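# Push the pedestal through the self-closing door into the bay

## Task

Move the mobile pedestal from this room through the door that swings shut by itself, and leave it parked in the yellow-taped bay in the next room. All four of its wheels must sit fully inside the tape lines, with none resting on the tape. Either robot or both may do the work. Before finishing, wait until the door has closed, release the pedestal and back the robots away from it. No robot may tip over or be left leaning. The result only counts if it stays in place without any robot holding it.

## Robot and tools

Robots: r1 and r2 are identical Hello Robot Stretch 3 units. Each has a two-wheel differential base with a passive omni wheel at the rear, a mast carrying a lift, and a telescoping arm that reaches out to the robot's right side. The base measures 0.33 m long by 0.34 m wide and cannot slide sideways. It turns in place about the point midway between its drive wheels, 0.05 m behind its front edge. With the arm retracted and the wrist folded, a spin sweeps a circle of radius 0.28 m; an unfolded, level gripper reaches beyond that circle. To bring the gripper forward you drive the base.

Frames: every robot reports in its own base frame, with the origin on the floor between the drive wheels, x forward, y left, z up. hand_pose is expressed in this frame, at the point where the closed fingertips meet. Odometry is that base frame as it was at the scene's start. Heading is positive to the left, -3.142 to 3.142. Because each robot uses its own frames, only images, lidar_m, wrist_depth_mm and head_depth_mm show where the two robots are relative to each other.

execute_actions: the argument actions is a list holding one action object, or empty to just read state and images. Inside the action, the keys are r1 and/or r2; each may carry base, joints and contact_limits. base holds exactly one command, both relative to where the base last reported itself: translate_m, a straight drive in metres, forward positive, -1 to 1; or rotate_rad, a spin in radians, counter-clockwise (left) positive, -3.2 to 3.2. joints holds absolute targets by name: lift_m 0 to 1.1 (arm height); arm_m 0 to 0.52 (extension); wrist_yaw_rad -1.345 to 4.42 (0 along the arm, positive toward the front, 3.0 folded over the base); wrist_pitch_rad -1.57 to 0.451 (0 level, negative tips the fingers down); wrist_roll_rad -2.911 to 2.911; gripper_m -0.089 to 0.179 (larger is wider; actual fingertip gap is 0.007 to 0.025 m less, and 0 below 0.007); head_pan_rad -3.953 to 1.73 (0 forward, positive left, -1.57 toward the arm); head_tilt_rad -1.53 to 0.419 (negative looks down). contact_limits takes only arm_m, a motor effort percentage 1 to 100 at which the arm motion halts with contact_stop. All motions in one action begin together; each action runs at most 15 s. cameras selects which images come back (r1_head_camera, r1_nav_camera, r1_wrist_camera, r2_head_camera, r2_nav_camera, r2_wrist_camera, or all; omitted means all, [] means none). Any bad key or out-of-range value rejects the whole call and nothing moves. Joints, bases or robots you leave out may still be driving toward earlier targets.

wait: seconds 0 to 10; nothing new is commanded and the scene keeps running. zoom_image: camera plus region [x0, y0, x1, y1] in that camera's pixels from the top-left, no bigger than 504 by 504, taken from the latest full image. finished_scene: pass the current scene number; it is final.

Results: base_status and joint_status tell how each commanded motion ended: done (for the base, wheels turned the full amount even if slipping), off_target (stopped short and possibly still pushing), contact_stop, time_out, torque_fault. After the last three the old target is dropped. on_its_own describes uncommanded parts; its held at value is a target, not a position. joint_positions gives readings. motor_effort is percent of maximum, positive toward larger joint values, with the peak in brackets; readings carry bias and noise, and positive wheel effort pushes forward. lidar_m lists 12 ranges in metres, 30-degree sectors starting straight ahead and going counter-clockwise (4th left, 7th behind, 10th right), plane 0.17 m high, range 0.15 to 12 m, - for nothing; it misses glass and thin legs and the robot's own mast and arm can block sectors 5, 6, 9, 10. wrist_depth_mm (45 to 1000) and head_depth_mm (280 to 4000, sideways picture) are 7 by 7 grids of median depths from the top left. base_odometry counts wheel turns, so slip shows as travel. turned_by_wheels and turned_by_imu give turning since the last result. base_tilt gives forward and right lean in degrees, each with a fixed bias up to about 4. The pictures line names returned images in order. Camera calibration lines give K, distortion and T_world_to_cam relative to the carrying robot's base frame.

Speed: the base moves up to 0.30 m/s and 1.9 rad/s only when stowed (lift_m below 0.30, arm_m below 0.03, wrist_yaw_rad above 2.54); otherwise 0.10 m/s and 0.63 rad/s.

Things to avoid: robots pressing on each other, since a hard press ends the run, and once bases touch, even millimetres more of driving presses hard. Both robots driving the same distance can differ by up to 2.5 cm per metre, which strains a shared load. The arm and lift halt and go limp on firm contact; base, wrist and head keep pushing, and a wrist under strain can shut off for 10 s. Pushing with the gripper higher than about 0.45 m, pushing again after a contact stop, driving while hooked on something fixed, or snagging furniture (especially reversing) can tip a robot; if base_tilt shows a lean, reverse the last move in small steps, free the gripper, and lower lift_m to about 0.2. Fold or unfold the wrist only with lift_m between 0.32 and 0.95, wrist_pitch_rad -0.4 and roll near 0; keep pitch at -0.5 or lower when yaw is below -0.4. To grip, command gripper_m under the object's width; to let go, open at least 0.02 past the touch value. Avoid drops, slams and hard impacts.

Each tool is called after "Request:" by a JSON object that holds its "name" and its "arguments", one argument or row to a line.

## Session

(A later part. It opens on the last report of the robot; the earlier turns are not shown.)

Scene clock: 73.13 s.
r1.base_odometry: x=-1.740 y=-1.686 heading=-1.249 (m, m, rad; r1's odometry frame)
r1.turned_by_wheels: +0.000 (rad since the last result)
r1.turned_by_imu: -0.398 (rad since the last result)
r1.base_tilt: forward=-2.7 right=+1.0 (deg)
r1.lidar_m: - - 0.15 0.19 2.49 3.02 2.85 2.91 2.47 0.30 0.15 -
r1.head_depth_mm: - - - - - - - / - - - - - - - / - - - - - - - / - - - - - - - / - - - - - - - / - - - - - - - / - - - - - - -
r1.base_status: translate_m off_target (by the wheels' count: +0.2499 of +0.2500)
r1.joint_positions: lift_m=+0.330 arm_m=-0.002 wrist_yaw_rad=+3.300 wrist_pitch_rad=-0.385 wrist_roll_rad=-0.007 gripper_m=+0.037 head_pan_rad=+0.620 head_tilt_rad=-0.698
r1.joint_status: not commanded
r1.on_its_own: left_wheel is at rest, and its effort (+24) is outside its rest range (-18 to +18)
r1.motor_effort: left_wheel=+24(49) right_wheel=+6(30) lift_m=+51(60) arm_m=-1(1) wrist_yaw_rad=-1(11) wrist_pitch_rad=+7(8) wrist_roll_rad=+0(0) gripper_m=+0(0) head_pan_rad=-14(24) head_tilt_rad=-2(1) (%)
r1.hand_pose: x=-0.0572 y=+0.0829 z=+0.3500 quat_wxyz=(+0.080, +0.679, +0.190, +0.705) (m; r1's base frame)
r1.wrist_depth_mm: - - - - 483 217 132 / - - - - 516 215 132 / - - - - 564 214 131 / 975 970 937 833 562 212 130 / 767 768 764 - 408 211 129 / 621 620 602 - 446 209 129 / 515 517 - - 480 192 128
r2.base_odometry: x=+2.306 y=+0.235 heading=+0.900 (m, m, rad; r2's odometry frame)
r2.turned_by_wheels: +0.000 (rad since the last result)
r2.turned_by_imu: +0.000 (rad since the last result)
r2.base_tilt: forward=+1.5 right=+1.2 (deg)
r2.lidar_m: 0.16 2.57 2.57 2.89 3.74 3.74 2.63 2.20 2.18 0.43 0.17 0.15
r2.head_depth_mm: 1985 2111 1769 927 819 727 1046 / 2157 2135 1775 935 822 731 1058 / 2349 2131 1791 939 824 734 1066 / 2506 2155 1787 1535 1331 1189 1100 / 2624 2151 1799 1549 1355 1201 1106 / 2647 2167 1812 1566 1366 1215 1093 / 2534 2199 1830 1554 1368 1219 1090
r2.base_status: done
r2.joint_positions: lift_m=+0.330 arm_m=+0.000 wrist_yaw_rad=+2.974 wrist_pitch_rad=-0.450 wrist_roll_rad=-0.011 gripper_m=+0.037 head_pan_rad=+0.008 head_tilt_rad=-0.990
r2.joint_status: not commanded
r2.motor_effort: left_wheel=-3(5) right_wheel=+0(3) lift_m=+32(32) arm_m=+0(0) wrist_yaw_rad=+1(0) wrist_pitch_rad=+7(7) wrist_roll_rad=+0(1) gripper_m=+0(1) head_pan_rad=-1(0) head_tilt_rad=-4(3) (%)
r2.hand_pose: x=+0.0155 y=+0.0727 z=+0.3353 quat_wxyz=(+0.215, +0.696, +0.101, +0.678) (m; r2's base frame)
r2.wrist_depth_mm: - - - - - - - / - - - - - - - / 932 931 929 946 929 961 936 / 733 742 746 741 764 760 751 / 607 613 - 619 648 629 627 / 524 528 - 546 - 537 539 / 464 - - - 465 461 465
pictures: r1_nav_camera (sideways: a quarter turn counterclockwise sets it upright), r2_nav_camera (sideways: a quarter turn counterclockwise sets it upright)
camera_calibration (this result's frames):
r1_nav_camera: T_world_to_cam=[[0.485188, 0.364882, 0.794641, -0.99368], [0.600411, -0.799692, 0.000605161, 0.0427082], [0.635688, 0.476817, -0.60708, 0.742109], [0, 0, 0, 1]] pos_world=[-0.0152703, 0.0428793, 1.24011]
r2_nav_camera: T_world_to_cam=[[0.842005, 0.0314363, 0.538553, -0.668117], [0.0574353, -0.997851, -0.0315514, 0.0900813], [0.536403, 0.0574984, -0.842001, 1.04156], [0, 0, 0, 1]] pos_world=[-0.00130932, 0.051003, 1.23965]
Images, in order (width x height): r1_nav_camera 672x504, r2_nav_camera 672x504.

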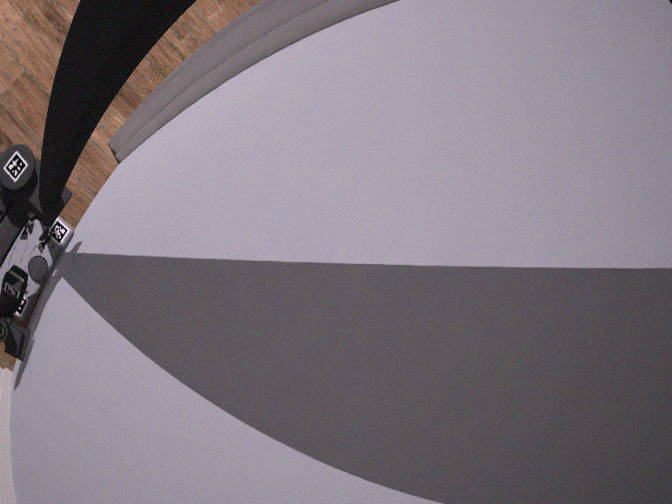

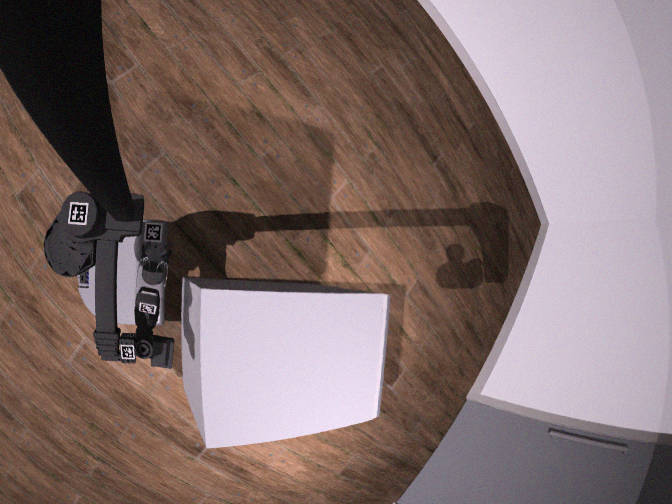

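Request:
{"name": "execute_actions", "arguments": {
  "actions": [
    {"r1":{"base":{"translate_m":-0.45},"joints":{"head_pan_rad":-3.1,"lift_m":0.27,"head_tilt_rad":-1.0}},"r2":{"base":{"translate_m":0.25}}}
  ],
  "cameras": []
}}

Request:
{"name": "execute_actions", "arguments": {
  "actions": [
    {"r1":{"base":{"rotate_rad":-1.53}}}
  ],
  "cameras": []
}}

Request:
{"name": "execute_actions", "arguments": {
  "actions": [
    {"r1":{"base":{"translate_m":0.24}}}
  ],
  "cameras": []
}}

Request:
{"name": "execute_actions", "arguments": {
  "actions": [
    {"r1":{"base":{"rotate_rad":-1.6},"joints":{"lift_m":0.31}}}
  ],
  "cameras": ["r1_nav_camera","r2_nav_camera"]
}}

Scene clock: 89.50 s.
r1.base_odometry: x=-1.883 y=-1.260 heading=-1.249 (m, m, rad; r1's odometry frame)
r1.turned_by_wheels: +0.000 (rad since the last result)
r1.turned_by_imu: -0.003 (rad since the last result)
r1.base_tilt: forward=-2.6 right=+0.9 (deg)
r1.lidar_m: 0.51 0.52 0.64 1.34 2.46 2.54 2.41 2.46 2.50 2.19 0.63 0.53
r1.head_depth_mm: 2219 2392 1946 1651 1436 1258 1149 / 2246 2373 1938 1635 1426 1262 1146 / 2247 2379 1931 1627 1413 1274 - / 2222 2334 1908 1625 1407 1266 - / 2245 2299 1917 1620 1407 1242 - / 2259 2286 1891 1607 1401 1240 1144 / 2273 2298 1873 1593 1398 1230 1105
r1.base_status: done
r1.joint_positions: lift_m=+0.270 arm_m=-0.002 wrist_yaw_rad=+3.300 wrist_pitch_rad=-0.385 wrist_roll_rad=-0.007 gripper_m=+0.037 head_pan_rad=-3.093 head_tilt_rad=-0.988
r1.joint_status: all done
r1.motor_effort: left_wheel=+0(21) right_wheel=+0(5) lift_m=+29(45) arm_m=-1(0) wrist_yaw_rad=+0(1) wrist_pitch_rad=+7(7) wrist_roll_rad=+0(1) gripper_m=+1(2) head_pan_rad=-6(57) head_tilt_rad=-4(20) (%)
r1.hand_pose: x=-0.0572 y=+0.0829 z=+0.2906 quat_wxyz=(+0.080, +0.679, +0.190, +0.705) (m; r1's base frame)
r1.wrist_depth_mm: - - - - - - 624 / - - - - - - 627 / - - - - - 927 618 / 869 852 814 796 793 743 616 / 656 649 651 - 640 600 589 / 540 529 551 - - 488 485 / 448 463 - - - 426 420
r2.base_odometry: x=+2.462 y=+0.431 heading=+0.900 (m, m, rad; r2's odometry frame)
r2.turned_by_wheels: +0.000 (rad since the last result)
r2.turned_by_imu: -0.177 (rad since the last result)
r2.base_tilt: forward=+1.5 right=+1.2 (deg)
r2.lidar_m: 2.25 2.51 2.44 2.55 3.56 3.91 3.23 2.39 2.32 0.22 0.15 -
r2.head_depth_mm: 1687 1942 1779 932 817 731 685 / 1791 2005 1781 938 823 730 677 / 1919 2072 1791 939 823 733 680 / 2059 2155 1784 1515 1305 1184 1094 / 2201 2150 1797 1542 1359 1208 1104 / 2380 2158 1808 1552 1367 1211 1087 / 2539 2180 1818 1564 1364 1218 1094
r2.base_status: done
r2.joint_positions: lift_m=+0.330 arm_m=+0.000 wrist_yaw_rad=+2.981 wrist_pitch_rad=-0.450 wrist_roll_rad=-0.011 gripper_m=+0.037 head_pan_rad=+0.008 head_tilt_rad=-0.992
r2.joint_status: not commanded
r2.motor_effort: left_wheel=+2(30) right_wheel=+10(16) lift_m=+28(31) arm_m=+0(0) wrist_yaw_rad=-8(19) wrist_pitch_rad=+7(7) wrist_roll_rad=-1(1) gripper_m=+0(2) head_pan_rad=+0(0) head_tilt_rad=-4(5) (%)
r2.hand_pose: x=+0.0140 y=+0.0729 z=+0.3354 quat_wxyz=(+0.212, +0.696, +0.103, +0.679) (m; r2's base frame)
r2.wrist_depth_mm: - - - - - - - / - - - - - - - / 948 946 925 929 961 963 940 / 750 738 739 740 756 763 766 / 616 623 - 620 640 626 622 / 530 526 - 548 - 542 63 / 472 - - - 463 469 63
pictures: none
No camera images: the call's "cameras" was empty. Leave "cameras" out to get every camera's image.

Scene clock: 91.73 s.
r1.base_odometry: x=-1.883 y=-1.260 heading=-2.779 (m, m, rad; r1's odometry frame)
r1.turned_by_wheels: -1.530 (rad since the last result)
r1.turned_by_imu: -1.501 (rad since the last result)
r1.base_tilt: forward=-2.6 right=+1.0 (deg)
r1.lidar_m: 1.67 0.61 0.52 0.51 0.52 0.64 1.64 2.50 2.50 2.40 2.49 2.45
r1.head_depth_mm: 1661 1556 1457 1381 1309 1238 1150 / 2226 2254 1919 1640 1425 1254 1137 / 2243 2361 1926 1635 1421 1270 - / 2280 2320 1916 1633 1423 1264 - / 2270 2296 1910 1625 1399 1242 - / 2301 2294 1875 1613 1398 1228 1141 / 2316 2276 1883 1600 1392 1226 1109
r1.base_status: done
r1.joint_positions: lift_m=+0.270 arm_m=-0.002 wrist_yaw_rad=+3.300 wrist_pitch_rad=-0.385 wrist_roll_rad=-0.007 gripper_m=+0.037 head_pan_rad=-3.094 head_tilt_rad=-0.988
r1.joint_status: not commanded
r1.motor_effort: left_wheel=+1(9) right_wheel=-1(4) lift_m=+29(29) arm_m=-1(0) wrist_yaw_rad=+0(0) wrist_pitch_rad=+7(7) wrist_roll_rad=+0(1) gripper_m=+0(1) head_pan_rad=-4(5) head_tilt_rad=-5(5) (%)
r1.hand_pose: x=-0.0572 y=+0.0829 z=+0.2906 quat_wxyz=(+0.080, +0.679, +0.190, +0.705) (m; r1's base frame)
r1.wrist_depth_mm: 498 545 522 - 482 456 448 / 543 576 574 558 527 494 482 / 612 608 635 602 575 547 523 / 683 649 704 673 625 601 568 / 663 655 650 - 631 609 591 / 533 534 542 - - 497 485 / 457 462 - - - 421 422
r2.base_odometry: x=+2.462 y=+0.431 heading=+0.900 (m, m, rad; r2's odometry frame)
r2.turned_by_wheels: +0.000 (rad since the last result)
r2.turned_by_imu: +0.000 (rad since the last result)
r2.base_tilt: forward=+1.5 right=+1.3 (deg)
r2.lidar_m: 2.24 2.51 2.44 2.55 3.55 3.92 3.22 2.39 2.32 0.22 0.15 -
r2.head_depth_mm: 1692 1941 1768 930 817 727 686 / 1800 2020 1769 936 822 731 677 / 1917 2103 1793 939 820 735 680 / 2052 2159 1791 1516 1303 1186 1092 / 2197 2172 1804 1551 1354 1206 1105 / 2412 2166 1807 1561 1361 1216 1093 / 2524 2203 1823 1565 1374 1219 1096
r2.base_status: not commanded
r2.joint_positions: lift_m=+0.330 arm_m=+0.000 wrist_yaw_rad=+2.981 wrist_pitch_rad=-0.450 wrist_roll_rad=-0.011 gripper_m=+0.037 head_pan_rad=+0.008 head_tilt_rad=-0.992
r2.joint_status: not commanded
r2.motor_effort: left_wheel=+2(2) right_wheel=+10(10) lift_m=+28(28) arm_m=+0(0) wrist_yaw_rad=-8(8) wrist_pitch_rad=+7(7) wrist_roll_rad=-1(0) gripper_m=+0(0) head_pan_rad=-1(0) head_tilt_rad=-3(4) (%)
r2.hand_pose: x=+0.0140 y=+0.0729 z=+0.3354 quat_wxyz=(+0.212, +0.696, +0.103, +0.679) (m; r2's base frame)
r2.wrist_depth_mm: - - - - - - - / - - - - - - - / 942 931 959 922 940 959 952 / 729 736 737 736 758 755 755 / 605 612 - 616 648 626 621 / 520 526 - 548 - 536 63 / 472 - - - 468 471 63
pictures: none
No camera images: the call's "cameras" was empty. Leave "cameras" out to get every camera's image.

Scene clock: 94.20 s.
r1.base_odometry: x=-2.107 y=-1.345 heading=-2.778 (m, m, rad; r1's odometry frame)
r1.turned_by_wheels: +0.000 (rad since the last result)
r1.turned_by_imu: +0.002 (rad since the last result)
r1.base_tilt: forward=-2.5 right=+1.0 (deg)
r1.lidar_m: 1.67 0.61 0.46 0.51 0.52 0.72 1.65 2.75 2.50 2.40 2.49 2.21
r1.head_depth_mm: 1683 1570 1467 1382 1376 1258 1154 / 2393 2275 1914 1647 1412 1260 1144 / 2480 2342 1918 1623 1416 1277 - / 2499 2336 1923 1615 1418 1267 - / 2515 2314 1911 1619 1408 1242 - / 2534 2296 1892 1611 1405 1233 1142 / 2557 2279 1879 1592 1380 1241 1107
r1.base_status: done
r1.joint_positions: lift_m=+0.270 arm_m=-0.002 wrist_yaw_rad=+3.300 wrist_pitch_rad=-0.385 wrist_roll_rad=-0.007 gripper_m=+0.037 head_pan_rad=-3.094 head_tilt_rad=-0.989
r1.joint_status: not commanded
r1.motor_effort: left_wheel=+1(9) right_wheel=+0(2) lift_m=+29(29) arm_m=+0(0) wrist_yaw_rad=+0(0) wrist_pitch_rad=+7(7) wrist_roll_rad=-1(0) gripper_m=+1(1) head_pan_rad=-4(5) head_tilt_rad=-4(4) (%)
r1.hand_pose: x=-0.0572 y=+0.0829 z=+0.2906 quat_wxyz=(+0.080, +0.679, +0.190, +0.705) (m; r1's base frame)
r1.wrist_depth_mm: 584 566 535 - 489 469 373 / 622 628 570 559 532 506 401 / 682 674 651 603 569 540 441 / 720 743 707 673 637 559 474 / 650 645 644 - 640 565 516 / 538 526 539 - - 504 488 / 452 463 - - - 431 419
r2.base_odometry: x=+2.462 y=+0.431 heading=+0.900 (m, m, rad; r2's odometry frame)
r2.turned_by_wheels: +0.000 (rad since the last result)
r2.turned_by_imu: +0.000 (rad since the last result)
r2.base_tilt: forward=+1.5 right=+1.2 (deg)
r2.lidar_m: 2.24 2.52 2.44 2.55 3.57 3.93 3.21 2.38 2.32 0.22 0.15 -
r2.head_depth_mm: 1690 1942 1769 931 819 730 685 / 1803 2015 1778 933 822 732 676 / 1914 2090 1786 939 825 731 680 / 2061 2162 1797 1515 1306 1181 1093 / 2203 2150 1804 1560 1358 1206 1106 / 2374 2183 1816 1561 1356 1218 1087 / 2498 2186 1810 1562 1367 1214 1090
r2.base_status: not commanded
r2.joint_positions: lift_m=+0.330 arm_m=+0.000 wrist_yaw_rad=+2.981 wrist_pitch_rad=-0.450 wrist_roll_rad=-0.011 gripper_m=+0.037 head_pan_rad=+0.008 head_tilt_rad=-0.992
r2.joint_status: not commanded
r2.motor_effort: left_wheel=+2(2) right_wheel=+9(9) lift_m=+28(28) arm_m=+0(0) wrist_yaw_rad=-8(8) wrist_pitch_rad=+7(7) wrist_roll_rad=+0(1) gripper_m=+1(0) head_pan_rad=+0(0) head_tilt_rad=-3(4) (%)
r2.hand_pose: x=+0.0140 y=+0.0729 z=+0.3354 quat_wxyz=(+0.212, +0.696, +0.103, +0.679) (m; r2's base frame)
r2.wrist_depth_mm: - - - - - - - / - - - - - - - / 929 933 953 942 953 939 950 / 751 738 745 747 753 753 754 / 613 620 - 618 650 633 636 / 525 529 - 548 - 536 63 / 467 - - - 463 468 63
pictures: none
No camera images: the call's "cameras" was empty. Leave "cameras" out to get every camera's image.

Scene clock: 97.13 s.
r1.base_odometry: x=-2.107 y=-1.345 heading=+1.905 (m, m, rad; r1's odometry frame)
r1.turned_by_wheels: -1.600 (rad since the last result)
r1.turned_by_imu: -1.575 (rad since the last result)
r1.base_tilt: forward=-2.6 right=+1.0 (deg)
r1.lidar_m: 2.40 2.49 2.22 1.78 0.62 0.46 0.51 0.52 0.71 1.56 2.74 2.51
r1.head_depth_mm: 431 503 576 654 836 1206 1157 / 434 507 611 762 910 1202 1143 / 439 513 619 778 1048 1265 - / 441 516 625 786 1068 1269 - / 444 521 631 798 1088 1243 - / 448 525 637 807 1105 1234 1149 / 451 531 642 817 1120 1238 1116
r1.base_status: done
r1.joint_positions: lift_m=+0.310 arm_m=-0.002 wrist_yaw_rad=+3.300 wrist_pitch_rad=-0.385 wrist_roll_rad=-0.007 gripper_m=+0.037 head_pan_rad=-3.094 head_tilt_rad=-0.989
r1.joint_status: all done
r1.motor_effort: left_wheel=+1(9) right_wheel=-2(4) lift_m=+60(61) arm_m=-1(0) wrist_yaw_rad=+0(0) wrist_pitch_rad=+7(7) wrist_roll_rad=-1(1) gripper_m=+0(1) head_pan_rad=-4(4) head_tilt_rad=-3(4) (%)
r1.hand_pose: x=-0.0572 y=+0.0829 z=+0.3297 quat_wxyz=(+0.080, +0.679, +0.190, +0.705) (m; r1's base frame)
r1.wrist_depth_mm: 388 536 895 - - - - / 392 530 873 - - - - / 383 532 902 - - - - / 381 545 794 875 878 835 794 / 405 542 711 - 696 659 652 / 441 539 588 - 545 550 534 / 478 496 - - - 463 458
r2.base_odometry: x=+2.462 y=+0.431 heading=+0.900 (m, m, rad; r2's odometry frame)
r2.turned_by_wheels: +0.000 (rad since the last result)
r2.turned_by_imu: +0.000 (rad since the last result)
r2.base_tilt: forward=+1.5 right=+1.2 (deg)
r2.lidar_m: 2.24 2.51 2.44 2.56 3.56 3.91 3.22 2.39 2.32 0.22 0.15 -
r2.head_depth_mm: 1697 1927 1770 929 818 729 684 / 1797 2015 1780 932 818 731 678 / 1916 2105 1789 936 826 734 679 / 2028 2140 1796 1515 1311 1189 1090 / 2222 2156 1801 1549 1359 1211 1104 / 2375 2168 1814 1564 1367 1209 1089 / 2526 2185 1836 1566 1370 1215 1094
r2.base_status: not commanded
r2.joint_positions: lift_m=+0.330 arm_m=+0.000 wrist_yaw_rad=+2.981 wrist_pitch_rad=-0.450 wrist_roll_rad=-0.011 gripper_m=+0.037 head_pan_rad=+0.008 head_tilt_rad=-0.992
r2.joint_status: not commanded
r2.motor_effort: left_wheel=+2(2) right_wheel=+10(10) lift_m=+28(28) arm_m=+0(0) wrist_yaw_rad=-8(8) wrist_pitch_rad=+7(7) wrist_roll_rad=-1(0) gripper_m=+0(1) head_pan_rad=+0(0) head_tilt_rad=-3(4) (%)
r2.hand_pose: x=+0.0140 y=+0.0729 z=+0.3354 quat_wxyz=(+0.212, +0.696, +0.103, +0.679) (m; r2's base frame)
r2.wrist_depth_mm: - - - - - - - / - - - - - - - / 915 937 935 944 943 950 960 / 743 741 751 743 743 745 761 / 621 617 - 621 641 622 627 / 520 523 - 546 - 526 63 / 472 - - - 468 461 63
pictures: r1_nav_camera (sideways: a quarter turn counterclockwise sets it upright), r2_nav_camera (sideways: a quarter turn counterclockwise sets it upright)
camera_calibration (this result's frames):
r1_nav_camera: T_world_to_cam=[[-0.807657, -0.053639, 0.587208, -0.715477], [-0.070764, 0.997474, -0.00621506, 0.0556805], [-0.585391, -0.0465728, -0.809412, 1.0127], [0, 0, 0, 1]] pos_world=[0.0189073, -0.0467529, 1.24017]
r2_nav_camera: T_world_to_cam=[[0.842759, 0.0314423, 0.537372, -0.666583], [0.0573909, -0.997851, -0.0316204, 0.0901713], [0.535223, 0.0574886, -0.842752, 1.04254], [0, 0, 0, 1]] pos_world=[-0.00139652, 0.0510023, 1.23966]
Images, in order (width x height): r1_nav_camera 672x504, r2_nav_camera 672x504.

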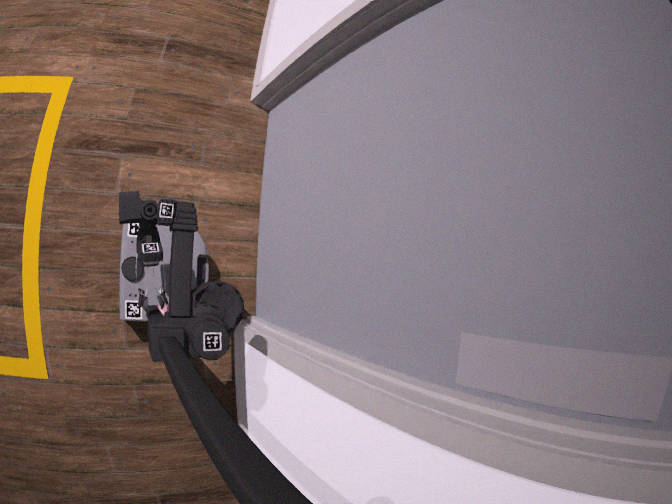

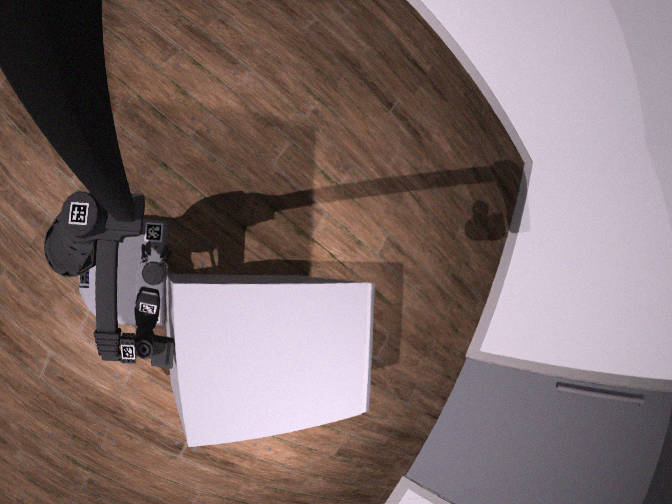

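Pedestal and r2 are curving together; continue a bit.

Request:
{"name": "execute_actions", "arguments": {
  "actions": [
    {"r1":{"base":{"translate_m":-0.55}},"r2":{"base":{"translate_m":0.25},"joints":{"wrist_yaw_rad":3.3}}}
  ],
  "cameras": ["r1_nav_camera","r2_nav_camera"]
}}

Scene clock: 107.07 s.
r1.base_odometry: x=-1.927 y=-1.864 heading=+1.905 (m, m, rad; r1's odometry frame)
r1.turned_by_wheels: +0.000 (rad since the last result)
r1.turned_by_imu: -0.002 (rad since the last result)
r1.base_tilt: forward=-2.6 right=+1.1 (deg)
r1.lidar_m: 2.94 3.05 0.18 0.18 2.19 0.36 0.27 0.27 0.28 0.41 2.75 3.09
r1.head_depth_mm: 288 324 1848 1650 1415 1261 1155 / - 309 382 522 1424 1263 1145 / - 300 359 466 659 1251 - / - 293 341 433 593 849 - / - - 322 403 540 803 - / - - 308 378 496 716 1018 / - - 299 355 457 641 1007
r1.base_status: done
r1.joint_positions: lift_m=+0.310 arm_m=-0.002 wrist_yaw_rad=+3.300 wrist_pitch_rad=-0.385 wrist_roll_rad=-0.007 gripper_m=+0.037 head_pan_rad=-3.094 head_tilt_rad=-0.992
r1.joint_status: not commanded
r1.motor_effort: left_wheel=-10(33) right_wheel=-11(21) lift_m=+57(60) arm_m=-1(0) wrist_yaw_rad=+0(1) wrist_pitch_rad=+7(7) wrist_roll_rad=+0(1) gripper_m=+0(1) head_pan_rad=-5(5) head_tilt_rad=-2(5) (%)
r1.hand_pose: x=-0.0573 y=+0.0829 z=+0.3298 quat_wxyz=(+0.080, +0.678, +0.190, +0.705) (m; r1's base frame)
r1.wrist_depth_mm: - - - - 213 188 185 / - - - - 227 201 203 / - - - - 245 220 226 / 943 904 903 862 269 243 740 / 724 721 705 - 283 269 627 / 598 594 586 - 337 306 547 / 323 504 - - - 433 461
r2.base_odometry: x=+2.617 y=+0.627 heading=+0.900 (m, m, rad; r2's odometry frame)
r2.turned_by_wheels: +0.000 (rad since the last result)
r2.turned_by_imu: -0.163 (rad since the last result)
r2.base_tilt: forward=+1.6 right=+1.2 (deg)
r2.lidar_m: - 2.40 2.35 2.37 2.96 4.13 4.03 2.63 2.41 0.24 0.15 -
r2.head_depth_mm: 1210 1442 1691 928 817 728 685 / 1205 1436 1690 936 823 731 677 / 1567 1806 1745 940 824 734 678 / 1674 1984 1795 1484 857 759 1067 / 1741 2043 1803 1543 1357 1207 1104 / 1832 2109 1815 1552 1363 1210 1092 / 1935 2179 1812 1568 1364 1216 1093
r2.base_status: done
r2.joint_positions: lift_m=+0.330 arm_m=+0.000 wrist_yaw_rad=+3.291 wrist_pitch_rad=-0.450 wrist_roll_rad=-0.011 gripper_m=+0.037 head_pan_rad=+0.008 head_tilt_rad=-0.992
r2.joint_status: all done
r2.motor_effort: left_wheel=-1(26) right_wheel=+13(22) lift_m=+28(28) arm_m=+0(1) wrist_yaw_rad=+11(48) wrist_pitch_rad=+7(7) wrist_roll_rad=+0(0) gripper_m=+1(1) head_pan_rad=+0(0) head_tilt_rad=-4(3) (%)
r2.hand_pose: x=-0.0540 y=+0.0733 z=+0.3353 quat_wxyz=(+0.105, +0.671, +0.210, +0.703) (m; r2's base frame)
r2.wrist_depth_mm: - - - - - - - / - - - - - - - / 932 922 928 941 940 961 967 / 738 745 739 748 748 751 749 / 608 616 620 - 648 619 639 / 531 530 - - - 532 536 / 458 475 - - - 464 467
pictures: r1_nav_camera (sideways: a quarter turn counterclockwise sets it upright), r2_nav_camera (sideways: a quarter turn counterclockwise sets it upright)
camera_calibration (this result's frames):
r1_nav_camera: T_world_to_cam=[[-0.809305, -0.0534164, 0.584954, -0.712531], [-0.0703759, 0.997501, -0.00627866, 0.0557609], [-0.583157, -0.0462481, -0.811042, 1.01481], [0, 0, 0, 1]] pos_world=[0.0190613, -0.0467495, 1.2402]
r2_nav_camera: T_world_to_cam=[[0.842825, 0.0314427, 0.537269, -0.666449], [0.0573868, -0.997851, -0.0316265, 0.0901792], [0.53512, 0.0574877, -0.842818, 1.04262], [0, 0, 0, 1]] pos_world=[-0.00140412, 0.0510022, 1.23966]
Images, in order (width x height): r1_nav_camera 672x504, r2_nav_camera 672x504.

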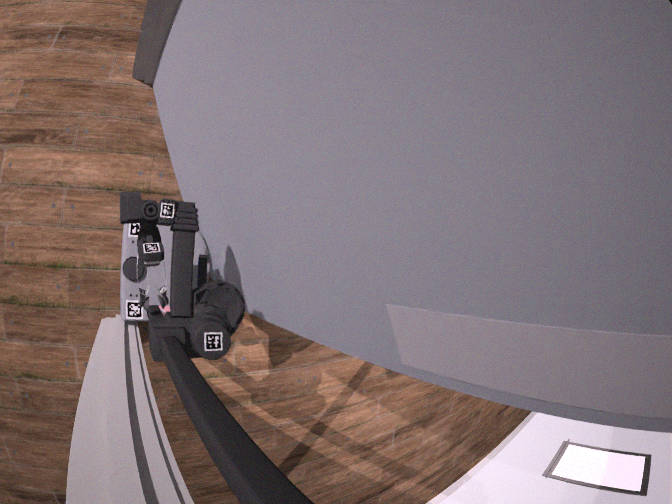

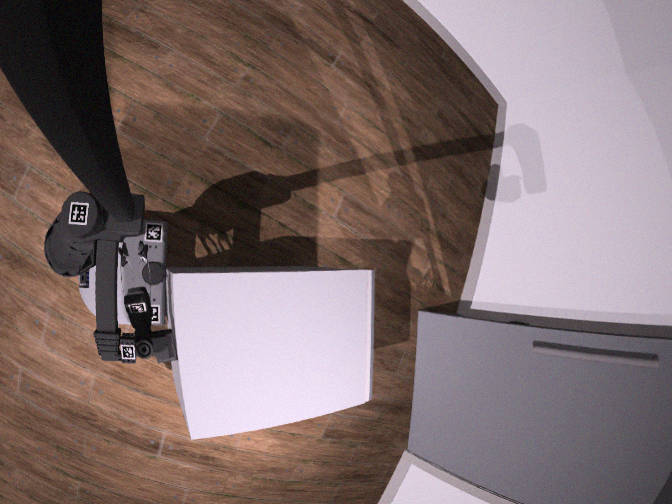

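Request:
{"name": "execute_actions", "arguments": {
  "actions": [
    {"r1":{"base":{"translate_m":-0.15}}}
  ],
  "cameras": []
}}

Request:
{"name": "execute_actions", "arguments": {
  "actions": [
    {"r1":{"base":{"rotate_rad":0.5}}}
  ],
  "cameras": []
}}

Request:
{"name": "execute_actions", "arguments": {
  "actions": [
    {"r1":{"base":{"translate_m":-0.35}}}
  ],
  "cameras": []
}}

Request:
{"name": "execute_actions", "arguments": {
  "actions": [
    {"r1":{"base":{"rotate_rad":0.5}}}
  ],
  "cameras": []
}}

Request:
{"name": "execute_actions", "arguments": {
  "actions": [
    {"r1":{"base":{"translate_m":-0.35}}}
  ],
  "cameras": ["r1_nav_camera","r2_nav_camera"]
}}

Scene clock: 118.23 s.
r1.base_odometry: x=-1.878 y=-2.006 heading=+1.905 (m, m, rad; r1's odometry frame)
r1.turned_by_wheels: +0.000 (rad since the last result)
r1.turned_by_imu: -0.001 (rad since the last result)
r1.base_tilt: forward=-2.6 right=+1.1 (deg)
r1.lidar_m: 3.10 0.26 0.23 0.54 2.18 2.94 0.28 0.26 0.26 0.34 0.72 3.23
r1.head_depth_mm: 3057 2382 1959 1648 1425 1261 1159 / 2884 2355 1933 1625 1426 1258 1141 / 289 325 423 1567 1415 1293 - / - 302 364 468 645 955 - / - 292 333 417 557 820 - / - - 309 379 490 689 932 / - - 296 347 437 589 853
r1.base_status: done
r1.joint_positions: lift_m=+0.310 arm_m=-0.002 wrist_yaw_rad=+3.300 wrist_pitch_rad=-0.385 wrist_roll_rad=-0.007 gripper_m=+0.037 head_pan_rad=-3.094 head_tilt_rad=-0.992
r1.joint_status: not commanded
r1.motor_effort: left_wheel=-8(17) right_wheel=-10(15) lift_m=+57(57) arm_m=-1(1) wrist_yaw_rad=-1(1) wrist_pitch_rad=+7(7) wrist_roll_rad=-1(1) gripper_m=+2(0) head_pan_rad=-5(5) head_tilt_rad=-3(4) (%)
r1.hand_pose: x=-0.0573 y=+0.0829 z=+0.3298 quat_wxyz=(+0.080, +0.678, +0.190, +0.705) (m; r1's base frame)
r1.wrist_depth_mm: - - - - - 461 270 / - - - - - 454 249 / - - - - - 444 247 / 953 913 904 871 795 435 245 / 746 713 705 - 676 430 264 / 590 583 579 - 538 425 282 / 502 508 - - - 364 310
r2.base_odometry: x=+2.617 y=+0.627 heading=+0.900 (m, m, rad; r2's odometry frame)
r2.turned_by_wheels: +0.000 (rad since the last result)
r2.turned_by_imu: -0.001 (rad since the last result)
r2.base_tilt: forward=+1.6 right=+1.3 (deg)
r2.lidar_m: - 2.40 2.35 2.37 2.95 4.11 4.03 2.62 2.41 0.24 0.15 -
r2.head_depth_mm: 1078 1312 1642 930 816 728 686 / 1077 1270 1591 932 821 732 676 / 1555 1815 1690 939 823 733 680 / 1676 1966 1805 1480 857 759 1068 / 1745 2051 1804 1547 1356 1201 1099 / 1841 2090 1811 1557 1357 1206 1093 / 1943 2166 1826 1565 1371 1219 1096
r2.base_status: not commanded
r2.joint_positions: lift_m=+0.330 arm_m=+0.000 wrist_yaw_rad=+3.291 wrist_pitch_rad=-0.450 wrist_roll_rad=-0.011 gripper_m=+0.037 head_pan_rad=+0.008 head_tilt_rad=-0.992
r2.joint_status: not commanded
r2.motor_effort: left_wheel=-1(1) right_wheel=+13(13) lift_m=+27(28) arm_m=+0(0) wrist_yaw_rad=+11(11) wrist_pitch_rad=+7(7) wrist_roll_rad=+0(0) gripper_m=+1(1) head_pan_rad=-1(0) head_tilt_rad=-2(3) (%)
r2.hand_pose: x=-0.0540 y=+0.0733 z=+0.3353 quat_wxyz=(+0.105, +0.671, +0.210, +0.703) (m; r2's base frame)
r2.wrist_depth_mm: - - - - - - - / - - - - - - - / 912 930 940 924 952 947 966 / 738 745 739 751 744 750 757 / 611 605 616 - 642 622 627 / 524 531 - - - 531 536 / 455 469 - - - 467 471
pictures: none
No camera images: the call's "cameras" was empty. Leave "cameras" out to get every camera's image.

Scene clock: 120.03 s.
r1.base_odometry: x=-1.878 y=-2.006 heading=+2.404 (m, m, rad; r1's odometry frame)
r1.turned_by_wheels: +0.500 (rad since the last result)
r1.turned_by_imu: +0.485 (rad since the last result)
r1.base_tilt: forward=-2.5 right=+1.0 (deg)
r1.lidar_m: 0.26 0.23 0.48 2.16 2.84 0.30 0.28 0.28 0.34 0.67 3.27 3.09
r1.head_depth_mm: - 290 331 423 1358 1269 1155 / - 289 328 416 576 1220 1144 / - 286 325 413 565 775 - / - - 321 407 553 796 - / - - 318 401 542 837 - / - - 314 396 533 817 1151 / - - 311 389 523 791 1105
r1.base_status: done
r1.joint_positions: lift_m=+0.310 arm_m=-0.002 wrist_yaw_rad=+3.300 wrist_pitch_rad=-0.385 wrist_roll_rad=-0.007 gripper_m=+0.037 head_pan_rad=-3.094 head_tilt_rad=-0.992
r1.joint_status: not commanded
r1.on_its_own: left_wheel is at rest, and its effort (-19) is outside its rest range (-18 to +18)
r1.motor_effort: left_wheel=-19(24) right_wheel=-3(5) lift_m=+57(57) arm_m=-1(1) wrist_yaw_rad=-1(1) wrist_pitch_rad=+8(7) wrist_roll_rad=+0(1) gripper_m=+1(1) head_pan_rad=-5(4) head_tilt_rad=-3(3) (%)
r1.hand_pose: x=-0.0573 y=+0.0829 z=+0.3298 quat_wxyz=(+0.080, +0.678, +0.190, +0.705) (m; r1's base frame)
r1.wrist_depth_mm: - - - - - - - / - - - - - - - / 275 - - - - - 972 / 275 934 893 864 872 837 734 / 270 668 700 - 704 654 611 / 269 376 592 - 553 546 511 / 266 355 - - - 459 437
r2.base_odometry: x=+2.617 y=+0.627 heading=+0.900 (m, m, rad; r2's odometry frame)
r2.turned_by_wheels: +0.000 (rad since the last result)
r2.turned_by_imu: +0.000 (rad since the last result)
r2.base_tilt: forward=+1.6 right=+1.2 (deg)
r2.lidar_m: - 2.40 2.35 2.37 2.96 4.12 4.05 2.63 2.41 0.24 0.15 -
r2.head_depth_mm: 1066 1291 1645 931 818 730 685 / 1065 1246 1577 933 822 730 678 / 1572 1853 1735 936 825 731 682 / 1671 1976 1801 1487 856 761 1068 / 1749 2036 1806 1551 1361 1208 1103 / 1842 2103 1805 1561 1363 1217 1090 / 1945 2170 1827 1560 1369 1218 1094
r2.base_status: not commanded
r2.joint_positions: lift_m=+0.330 arm_m=+0.000 wrist_yaw_rad=+3.291 wrist_pitch_rad=-0.450 wrist_roll_rad=-0.011 gripper_m=+0.037 head_pan_rad=+0.008 head_tilt_rad=-0.992
r2.joint_status: not commanded
r2.motor_effort: left_wheel=-1(1) right_wheel=+13(13) lift_m=+28(28) arm_m=+0(0) wrist_yaw_rad=+11(11) wrist_pitch_rad=+7(7) wrist_roll_rad=-1(0) gripper_m=+1(1) head_pan_rad=+0(0) head_tilt_rad=-4(3) (%)
r2.hand_pose: x=-0.0540 y=+0.0733 z=+0.3353 quat_wxyz=(+0.105, +0.671, +0.210, +0.703) (m; r2's base frame)
r2.wrist_depth_mm: - - - - - - - / - - - - - - - / 908 922 913 923 959 971 939 / 738 742 742 739 739 761 751 / 619 622 624 - 639 626 624 / 527 523 - - - 534 534 / 457 477 - - - 463 466
pictures: none
No camera images: the call's "cameras" was empty. Leave "cameras" out to get every camera's image.

Scene clock: 124.53 s.
r1.base_odometry: x=-1.619 y=-2.241 heading=+2.404 (m, m, rad; r1's odometry frame)
r1.turned_by_wheels: +0.000 (rad since the last result)
r1.turned_by_imu: -0.002 (rad since the last result)
r1.base_tilt: forward=-2.6 right=+1.0 (deg)
r1.lidar_m: 0.56 0.60 1.47 2.32 3.05 0.57 0.28 0.26 0.26 0.34 0.76 3.41
r1.head_depth_mm: 3018 2364 1180 1003 1048 1261 1151 / 2692 2215 1177 994 1100 1250 1146 / 287 321 399 587 1131 1299 - / - 302 362 464 641 935 - / - 292 333 414 556 820 - / - - 310 380 490 689 937 / - - 296 347 438 591 860
r1.base_status: done
r1.joint_positions: lift_m=+0.310 arm_m=-0.002 wrist_yaw_rad=+3.300 wrist_pitch_rad=-0.385 wrist_roll_rad=-0.007 gripper_m=+0.037 head_pan_rad=-3.094 head_tilt_rad=-0.992
r1.joint_status: not commanded
r1.motor_effort: left_wheel=-7(20) right_wheel=-6(16) lift_m=+57(57) arm_m=+0(0) wrist_yaw_rad=-1(1) wrist_pitch_rad=+7(7) wrist_roll_rad=-1(0) gripper_m=+1(2) head_pan_rad=-5(4) head_tilt_rad=-4(5) (%)
r1.hand_pose: x=-0.0573 y=+0.0829 z=+0.3298 quat_wxyz=(+0.080, +0.678, +0.190, +0.705) (m; r1's base frame)
r1.wrist_depth_mm: 495 - - - - - - / 489 - - - - - - / 498 - - - - - - / 506 702 891 874 846 834 827 / 512 691 696 - 711 656 654 / 531 589 581 - 549 550 546 / 488 500 - - - 463 464
r2.base_odometry: x=+2.617 y=+0.627 heading=+0.900 (m, m, rad; r2's odometry frame)
r2.turned_by_wheels: +0.000 (rad since the last result)
r2.turned_by_imu: -0.001 (rad since the last result)
r2.base_tilt: forward=+1.6 right=+1.2 (deg)
r2.lidar_m: - 2.40 2.35 2.37 2.96 4.11 4.04 2.62 2.41 0.24 0.15 -
r2.head_depth_mm: 2534 2123 1227 928 817 729 686 / 2379 1164 1487 937 820 730 677 / 1596 1898 1792 936 823 733 681 / 1668 1963 1784 1480 860 758 1068 / 1746 2047 1805 1545 1354 1203 1100 / 1837 2116 1803 1561 1368 1217 1091 / 1941 2174 1826 1566 1370 1220 1095
r2.base_status: not commanded
r2.joint_positions: lift_m=+0.330 arm_m=+0.000 wrist_yaw_rad=+3.291 wrist_pitch_rad=-0.450 wrist_roll_rad=-0.011 gripper_m=+0.037 head_pan_rad=+0.008 head_tilt_rad=-0.992
r2.joint_status: not commanded
r2.motor_effort: left_wheel=-1(1) right_wheel=+13(13) lift_m=+28(27) arm_m=+0(0) wrist_yaw_rad=+11(11) wrist_pitch_rad=+7(7) wrist_roll_rad=+0(0) gripper_m=-1(1) head_pan_rad=+0(0) head_tilt_rad=-3(4) (%)
r2.hand_pose: x=-0.0540 y=+0.0733 z=+0.3353 quat_wxyz=(+0.105, +0.671, +0.210, +0.703) (m; r2's base frame)
r2.wrist_depth_mm: - - - - - - - / - - - - - - - / 911 929 951 954 953 950 977 / 737 746 738 747 743 761 765 / 620 616 617 - 644 621 634 / 527 525 - - - 533 537 / 459 474 - - - 466 460
pictures: none
No camera images: the call's "cameras" was empty. Leave "cameras" out to get every camera's image.

Scene clock: 126.33 s.
r1.base_odometry: x=-1.619 y=-2.241 heading=+2.904 (m, m, rad; r1's odometry frame)
r1.turned_by_wheels: +0.500 (rad since the last result)
r1.turned_by_imu: +0.487 (rad since the last result)
r1.base_tilt: forward=-2.6 right=+1.1 (deg)
r1.lidar_m: 0.58 1.34 2.30 2.95 0.57 0.30 0.28 0.28 0.34 0.69 3.41 0.56
r1.head_depth_mm: - 289 329 419 584 1173 1159 / - 288 328 415 571 1198 1144 / - 288 324 411 560 765 - / - - 321 405 553 791 - / - - 318 402 543 837 - / - - 315 397 535 820 1149 / - - 312 391 527 798 1109
r1.base_status: done
r1.joint_positions: lift_m=+0.310 arm_m=-0.002 wrist_yaw_rad=+3.300 wrist_pitch_rad=-0.385 wrist_roll_rad=-0.007 gripper_m=+0.037 head_pan_rad=-3.094 head_tilt_rad=-0.992
r1.joint_status: not commanded
r1.motor_effort: left_wheel=-15(21) right_wheel=-2(4) lift_m=+57(57) arm_m=+0(1) wrist_yaw_rad=-1(0) wrist_pitch_rad=+7(7) wrist_roll_rad=+0(1) gripper_m=+3(2) head_pan_rad=-4(4) head_tilt_rad=-2(3) (%)
r1.hand_pose: x=-0.0573 y=+0.0829 z=+0.3298 quat_wxyz=(+0.080, +0.678, +0.190, +0.705) (m; r1's base frame)
r1.wrist_depth_mm: 397 472 586 - - - - / 273 492 621 - - - - / 272 504 664 - - - - / 271 536 702 841 861 835 827 / 269 378 693 - 689 663 650 / 266 374 584 - 545 549 540 / 267 352 - - - 464 462
r2.base_odometry: x=+2.617 y=+0.627 heading=+0.900 (m, m, rad; r2's odometry frame)
r2.turned_by_wheels: +0.000 (rad since the last result)
r2.turned_by_imu: +0.000 (rad since the last result)
r2.base_tilt: forward=+1.5 right=+1.2 (deg)
r2.lidar_m: - 2.39 2.35 2.36 2.96 4.12 4.05 2.63 2.41 0.24 0.15 -
r2.head_depth_mm: 2387 1189 1154 930 817 729 685 / 2555 2132 1481 933 819 731 675 / 1582 1891 1792 940 823 733 680 / 1672 1982 1790 1489 857 760 1069 / 1756 2042 1808 1557 1362 1209 1102 / 1842 2110 1810 1558 1358 1212 1090 / 1930 2159 1818 1553 1365 1218 1094
r2.base_status: not commanded
r2.joint_positions: lift_m=+0.330 arm_m=+0.000 wrist_yaw_rad=+3.291 wrist_pitch_rad=-0.450 wrist_roll_rad=-0.011 gripper_m=+0.037 head_pan_rad=+0.008 head_tilt_rad=-0.992
r2.joint_status: not commanded
r2.motor_effort: left_wheel=-1(1) right_wheel=+13(13) lift_m=+28(28) arm_m=+0(0) wrist_yaw_rad=+11(11) wrist_pitch_rad=+7(7) wrist_roll_rad=+0(1) gripper_m=+0(1) head_pan_rad=+0(0) head_tilt_rad=-3(4) (%)
r2.hand_pose: x=-0.0540 y=+0.0733 z=+0.3353 quat_wxyz=(+0.105, +0.671, +0.210, +0.703) (m; r2's base frame)
r2.wrist_depth_mm: - - - - - - - / - - - - - - - / 895 918 908 921 951 951 943 / 733 737 733 749 748 767 770 / 615 615 616 - 645 619 633 / 521 532 - - - 533 532 / 465 472 - - - 467 461
pictures: none
No camera images: the call's "cameras" was empty. Leave "cameras" out to get every camera's image.

Scene clock: 130.83 s.
r1.base_odometry: x=-1.279 y=-2.323 heading=+2.904 (m, m, rad; r1's odometry frame)
r1.turned_by_wheels: +0.000 (rad since the last result)
r1.turned_by_imu: -0.002 (rad since the last result)
r1.base_tilt: forward=-2.6 right=+1.0 (deg)
r1.lidar_m: 0.91 1.91 2.59 0.35 0.33 0.77 0.28 0.26 0.26 0.34 3.60 0.98
r1.head_depth_mm: 2858 2363 1945 1633 1420 1268 1053 / 298 362 1901 1627 1422 1261 1145 / 287 321 397 535 1366 1293 - / - 302 362 465 642 932 - / - 292 334 418 555 819 - / - - 310 379 489 689 935 / - - 296 347 437 589 859
r1.base_status: done
r1.joint_positions: lift_m=+0.310 arm_m=-0.002 wrist_yaw_rad=+3.300 wrist_pitch_rad=-0.385 wrist_roll_rad=-0.007 gripper_m=+0.037 head_pan_rad=-3.094 head_tilt_rad=-0.992
r1.joint_status: not commanded
r1.motor_effort: left_wheel=-5(17) right_wheel=-3(14) lift_m=+57(57) arm_m=-1(1) wrist_yaw_rad=-1(1) wrist_pitch_rad=+7(7) wrist_roll_rad=+0(1) gripper_m=+1(1) head_pan_rad=-5(4) head_tilt_rad=-3(2) (%)
r1.hand_pose: x=-0.0573 y=+0.0829 z=+0.3298 quat_wxyz=(+0.080, +0.678, +0.190, +0.705) (m; r1's base frame)
r1.wrist_depth_mm: - 550 393 - 505 - - / - 629 439 407 543 - - / - - 491 443 625 - - / 987 870 580 497 764 838 831 / 721 711 673 - 676 655 640 / 591 583 588 - 546 555 539 / 492 506 - - - 468 456
r2.base_odometry: x=+2.617 y=+0.627 heading=+0.900 (m, m, rad; r2's odometry frame)
r2.turned_by_wheels: +0.000 (rad since the last result)
r2.turned_by_imu: -0.001 (rad since the last result)
r2.base_tilt: forward=+1.6 right=+1.3 (deg)
r2.lidar_m: - 2.40 2.35 2.37 2.96 4.12 4.03 2.63 2.42 0.24 0.15 -
r2.head_depth_mm: 2627 2117 1765 929 818 728 685 / 2548 2129 1770 935 820 731 677 / 1595 1892 1791 941 823 733 680 / 1667 1989 1786 1478 856 760 1064 / 1738 2051 1799 1547 1361 1204 1102 / 1839 2107 1814 1552 1364 1207 1089 / 1937 2185 1827 1557 1365 1207 1095
r2.base_status: not commanded
r2.joint_positions: lift_m=+0.330 arm_m=+0.000 wrist_yaw_rad=+3.291 wrist_pitch_rad=-0.450 wrist_roll_rad=-0.011 gripper_m=+0.037 head_pan_rad=+0.008 head_tilt_rad=-0.992
r2.joint_status: not commanded
r2.motor_effort: left_wheel=-1(2) right_wheel=+13(13) lift_m=+28(27) arm_m=+0(0) wrist_yaw_rad=+12(11) wrist_pitch_rad=+8(7) wrist_roll_rad=-1(0) gripper_m=-1(0) head_pan_rad=+0(0) head_tilt_rad=-3(4) (%)
r2.hand_pose: x=-0.0540 y=+0.0733 z=+0.3353 quat_wxyz=(+0.105, +0.671, +0.210, +0.703) (m; r2's base frame)
r2.wrist_depth_mm: - - - - - - - / - - - - - - - / 923 933 938 954 936 944 972 / 743 736 757 759 744 750 750 / 617 614 617 - 648 624 631 / 529 527 - - - 531 537 / 456 469 - - - 464 466
pictures: r1_nav_camera (sideways: a quarter turn counterclockwise sets it upright), r2_nav_camera (sideways: a quarter turn counterclockwise sets it upright)
camera_calibration (this result's frames):
r1_nav_camera: T_world_to_cam=[[-0.809305, -0.0534164, 0.584954, -0.712531], [-0.0703759, 0.997501, -0.00627866, 0.0557609], [-0.583157, -0.0462481, -0.811042, 1.01481], [0, 0, 0, 1]] pos_world=[0.0190613, -0.0467495, 1.2402]
r2_nav_camera: T_world_to_cam=[[0.842825, 0.0314428, 0.537269, -0.666449], [0.057387, -0.997851, -0.0316265, 0.0901792], [0.53512, 0.0574878, -0.842818, 1.04262], [0, 0, 0, 1]] pos_world=[-0.00140413, 0.0510022, 1.23966]
Images, in order (width x height): r1_nav_camera 672x504, r2_nav_camera 672x504.

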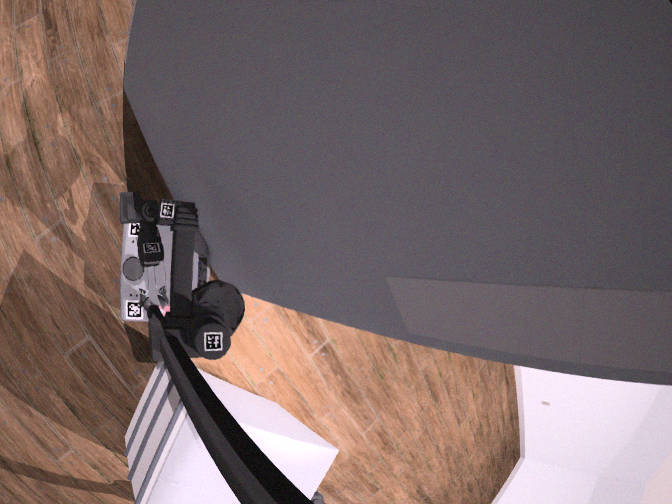

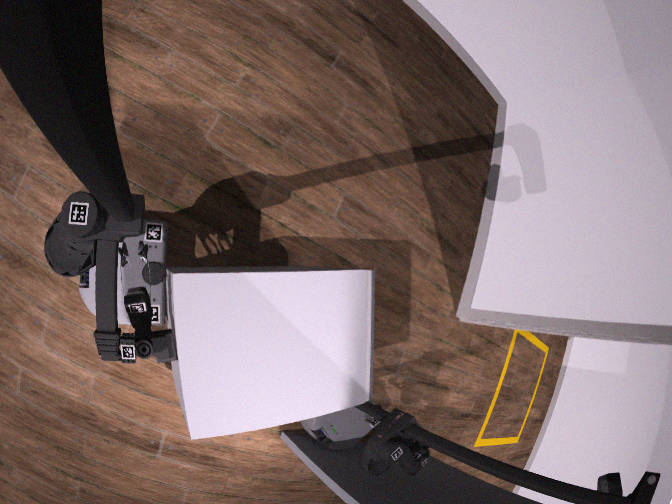

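Request:
{"name": "execute_actions", "arguments": {
  "actions": [
    {"r1":{"base":{"rotate_rad":0.5}}}
  ],
  "cameras": []
}}

Request:
{"name": "execute_actions", "arguments": {
  "actions": [
    {"r1":{"base":{"translate_m":-0.35}},"r2":{"base":{"translate_m":0.3},"joints":{"head_pan_rad":-0.5}}}
  ],
  "cameras": ["r1_nav_camera","r2_nav_camera"]
}}

Scene clock: 136.60 s.
r1.base_odometry: x=-1.279 y=-2.323 heading=-2.879 (m, m, rad; r1's odometry frame)
r1.turned_by_wheels: +0.500 (rad since the last result)
r1.turned_by_imu: +0.489 (rad since the last result)
r1.base_tilt: forward=-2.6 right=+1.1 (deg)
r1.lidar_m: 1.75 2.58 0.36 0.32 0.70 0.30 0.28 0.28 0.34 0.69 3.65 0.90
r1.head_depth_mm: - 291 330 419 582 1258 1158 / - 288 328 417 572 911 1145 / - 288 324 411 562 768 - / - - 321 406 553 795 - / - - 318 401 544 836 - / - - 315 397 534 822 1150 / - - 312 392 527 797 1116
r1.base_status: done
r1.joint_positions: lift_m=+0.310 arm_m=-0.002 wrist_yaw_rad=+3.300 wrist_pitch_rad=-0.385 wrist_roll_rad=-0.007 gripper_m=+0.037 head_pan_rad=-3.094 head_tilt_rad=-0.992
r1.joint_status: not commanded
r1.motor_effort: left_wheel=-11(15) right_wheel=-1(6) lift_m=+57(57) arm_m=-1(0) wrist_yaw_rad=-1(1) wrist_pitch_rad=+7(7) wrist_roll_rad=-1(1) gripper_m=+1(0) head_pan_rad=-4(4) head_tilt_rad=-3(3) (%)
r1.hand_pose: x=-0.0573 y=+0.0829 z=+0.3298 quat_wxyz=(+0.080, +0.678, +0.190, +0.705) (m; r1's base frame)
r1.wrist_depth_mm: 274 - - - 379 327 387 / 273 - - 543 404 356 428 / 275 - - - 433 411 494 / 270 829 891 787 457 459 576 / 271 377 721 - 468 544 635 / 269 374 573 - 533 545 533 / 268 351 - - - 468 457
r2.base_odometry: x=+2.617 y=+0.627 heading=+0.900 (m, m, rad; r2's odometry frame)
r2.turned_by_wheels: +0.000 (rad since the last result)
r2.turned_by_imu: -0.001 (rad since the last result)
r2.base_tilt: forward=+1.5 right=+1.2 (deg)
r2.lidar_m: - 2.40 2.35 2.37 2.96 4.12 4.03 2.63 2.41 0.24 0.15 -
r2.head_depth_mm: 2596 2120 1775 933 816 729 686 / 2535 2118 1769 933 822 732 678 / 1591 1892 1775 938 823 733 682 / 1680 1987 1788 1483 856 760 1067 / 1769 2053 1803 1554 1349 1209 1102 / 1845 2093 1808 1557 1354 1212 1088 / 1940 2167 1818 1562 1364 1212 1092
r2.base_status: not commanded
r2.joint_positions: lift_m=+0.330 arm_m=+0.000 wrist_yaw_rad=+3.291 wrist_pitch_rad=-0.450 wrist_roll_rad=-0.011 gripper_m=+0.037 head_pan_rad=+0.008 head_tilt_rad=-0.992
r2.joint_status: not commanded
r2.motor_effort: left_wheel=-1(1) right_wheel=+13(12) lift_m=+28(28) arm_m=+0(0) wrist_yaw_rad=+11(12) wrist_pitch_rad=+7(7) wrist_roll_rad=+0(1) gripper_m=+1(0) head_pan_rad=+0(0) head_tilt_rad=-4(4) (%)
r2.hand_pose: x=-0.0540 y=+0.0733 z=+0.3353 quat_wxyz=(+0.105, +0.671, +0.210, +0.703) (m; r2's base frame)
r2.wrist_depth_mm: - - - - - - - / - - - - - - - / 920 906 946 938 939 934 962 / 744 745 748 736 755 751 748 / 611 614 611 - 640 624 637 / 526 528 - - - 530 544 / 458 470 - - - 467 468
pictures: none
No camera images: the call's "cameras" was empty. Leave "cameras" out to get every camera's image.

Scene clock: 141.03 s.
r1.base_odometry: x=-0.941 y=-2.233 heading=-2.880 (m, m, rad; r1's odometry frame)
r1.turned_by_wheels: -0.001 (rad since the last result)
r1.turned_by_imu: +0.223 (rad since the last result)
r1.base_tilt: forward=-2.6 right=+1.0 (deg)
r1.lidar_m: 0.21 0.21 0.25 0.45 2.72 0.30 0.28 0.28 0.35 3.67 1.05 1.17
r1.head_depth_mm: - 286 324 412 566 1256 1157 / - 285 324 409 562 1196 1142 / - 288 323 410 556 756 - / - - 322 407 554 803 - / - - 321 405 552 854 - / - - 319 404 549 849 1142 / - - 318 401 544 842 1114
r1.base_status: translate_m off_target (by the wheels' count: -0.3496 of -0.3500)
r1.joint_positions: lift_m=+0.310 arm_m=-0.002 wrist_yaw_rad=+3.301 wrist_pitch_rad=-0.385 wrist_roll_rad=-0.007 gripper_m=+0.037 head_pan_rad=-3.095 head_tilt_rad=-0.994
r1.joint_status: not commanded
r1.on_its_own: left_wheel is at rest, and its effort (-50) is outside its rest range (-18 to +18); right_wheel is at rest, and its effort (-25) is outside its rest range (-18 to +18)
r1.motor_effort: left_wheel=-50(60) right_wheel=-25(35) lift_m=+56(57) arm_m=-2(2) wrist_yaw_rad=-1(5) wrist_pitch_rad=+7(7) wrist_roll_rad=-1(0) gripper_m=+1(1) head_pan_rad=-3(5) head_tilt_rad=-1(2) (%)
r1.hand_pose: x=-0.0574 y=+0.0828 z=+0.3298 quat_wxyz=(+0.079, +0.678, +0.190, +0.705) (m; r1's base frame)
r1.wrist_depth_mm: - - - - - 397 275 / 264 - - - - 403 278 / 262 - - - - 417 280 / 262 851 903 848 842 425 286 / 264 361 714 - 684 429 290 / 263 364 579 - 545 443 292 / 261 339 - - - 416 299
r2.base_odometry: x=+2.804 y=+0.861 heading=+0.899 (m, m, rad; r2's odometry frame)
r2.turned_by_wheels: +0.000 (rad since the last result)
r2.turned_by_imu: -0.093 (rad since the last result)
r2.base_tilt: forward=+1.6 right=+1.3 (deg)
r2.lidar_m: - 1.82 2.26 2.26 2.66 4.39 4.41 2.85 2.51 0.24 0.15 -
r2.head_depth_mm: 1088 1212 1109 1199 1253 1137 1076 / 1302 1445 1151 1317 820 743 - / 2635 2131 1796 938 824 735 691 / 2651 2150 1794 943 827 737 681 / 2716 2145 1799 948 830 762 1081 / 2707 2176 1816 1558 865 1207 1092 / 2742 2181 1737 1561 1370 1216 1094
r2.base_status: done
r2.joint_positions: lift_m=+0.330 arm_m=+0.000 wrist_yaw_rad=+3.286 wrist_pitch_rad=-0.450 wrist_roll_rad=-0.011 gripper_m=+0.037 head_pan_rad=-0.493 head_tilt_rad=-0.992
r2.joint_status: all done
r2.on_its_own: wrist_yaw_rad is at rest, and its effort (+17) is outside its rest range (-12 to +12)
r2.motor_effort: left_wheel=-1(20) right_wheel=+13(15) lift_m=+28(28) arm_m=+0(0) wrist_yaw_rad=+17(16) wrist_pitch_rad=+8(7) wrist_roll_rad=-1(0) gripper_m=+0(0) head_pan_rad=-3(23) head_tilt_rad=-4(3) (%)
r2.hand_pose: x=-0.0530 y=+0.0734 z=+0.3353 quat_wxyz=(+0.107, +0.672, +0.208, +0.703) (m; r2's base frame)
r2.wrist_depth_mm: - - - - - - - / - - - - - - - / 935 918 936 925 949 940 964 / 748 729 737 746 755 743 757 / 613 626 614 - 647 622 628 / 525 525 - - - 531 537 / 460 469 - - - 468 468
pictures: r1_nav_camera (sideways: a quarter turn counterclockwise sets it upright), r2_nav_camera (sideways: a quarter turn counterclockwise sets it upright)
camera_calibration (this result's frames):
r1_nav_camera: T_world_to_cam=[[-0.810803, -0.052433, 0.582966, -0.709931], [-0.0690669, 0.997592, -0.00633463, 0.0558258], [-0.58123, -0.0453998, -0.812472, 1.01665], [0, 0, 0, 1]] pos_world=[0.0191517, -0.0467593, 1.24022]
r2_nav_camera: T_world_to_cam=[[0.754291, -0.377343, 0.537269, -0.665909], [-0.429068, -0.902718, -0.0316265, 0.0931466], [0.496936, -0.20667, -0.842818, 1.04286], [0, 0, 0, 1]] pos_world=[0.0240217, 0.0483358, 1.23966]
Images, in order (width x height): r1_nav_camera 672x504, r2_nav_camera 672x504.

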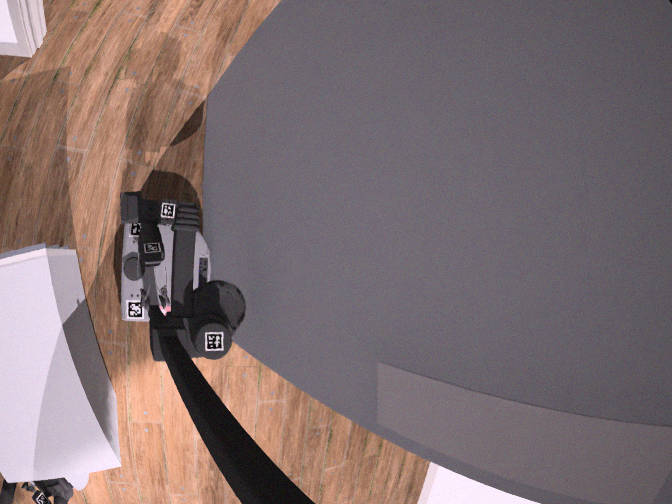

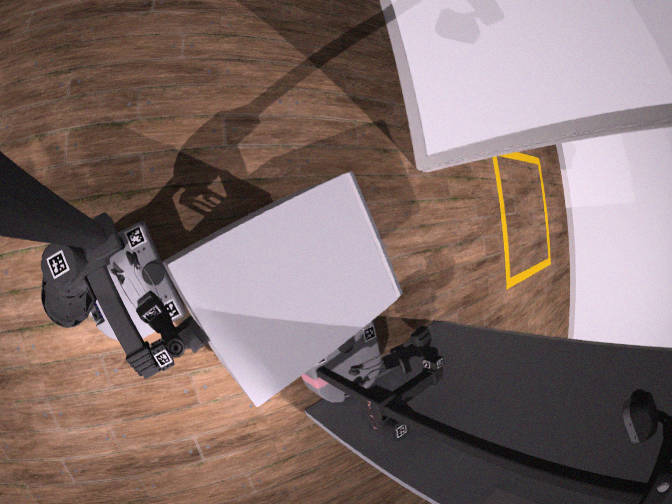

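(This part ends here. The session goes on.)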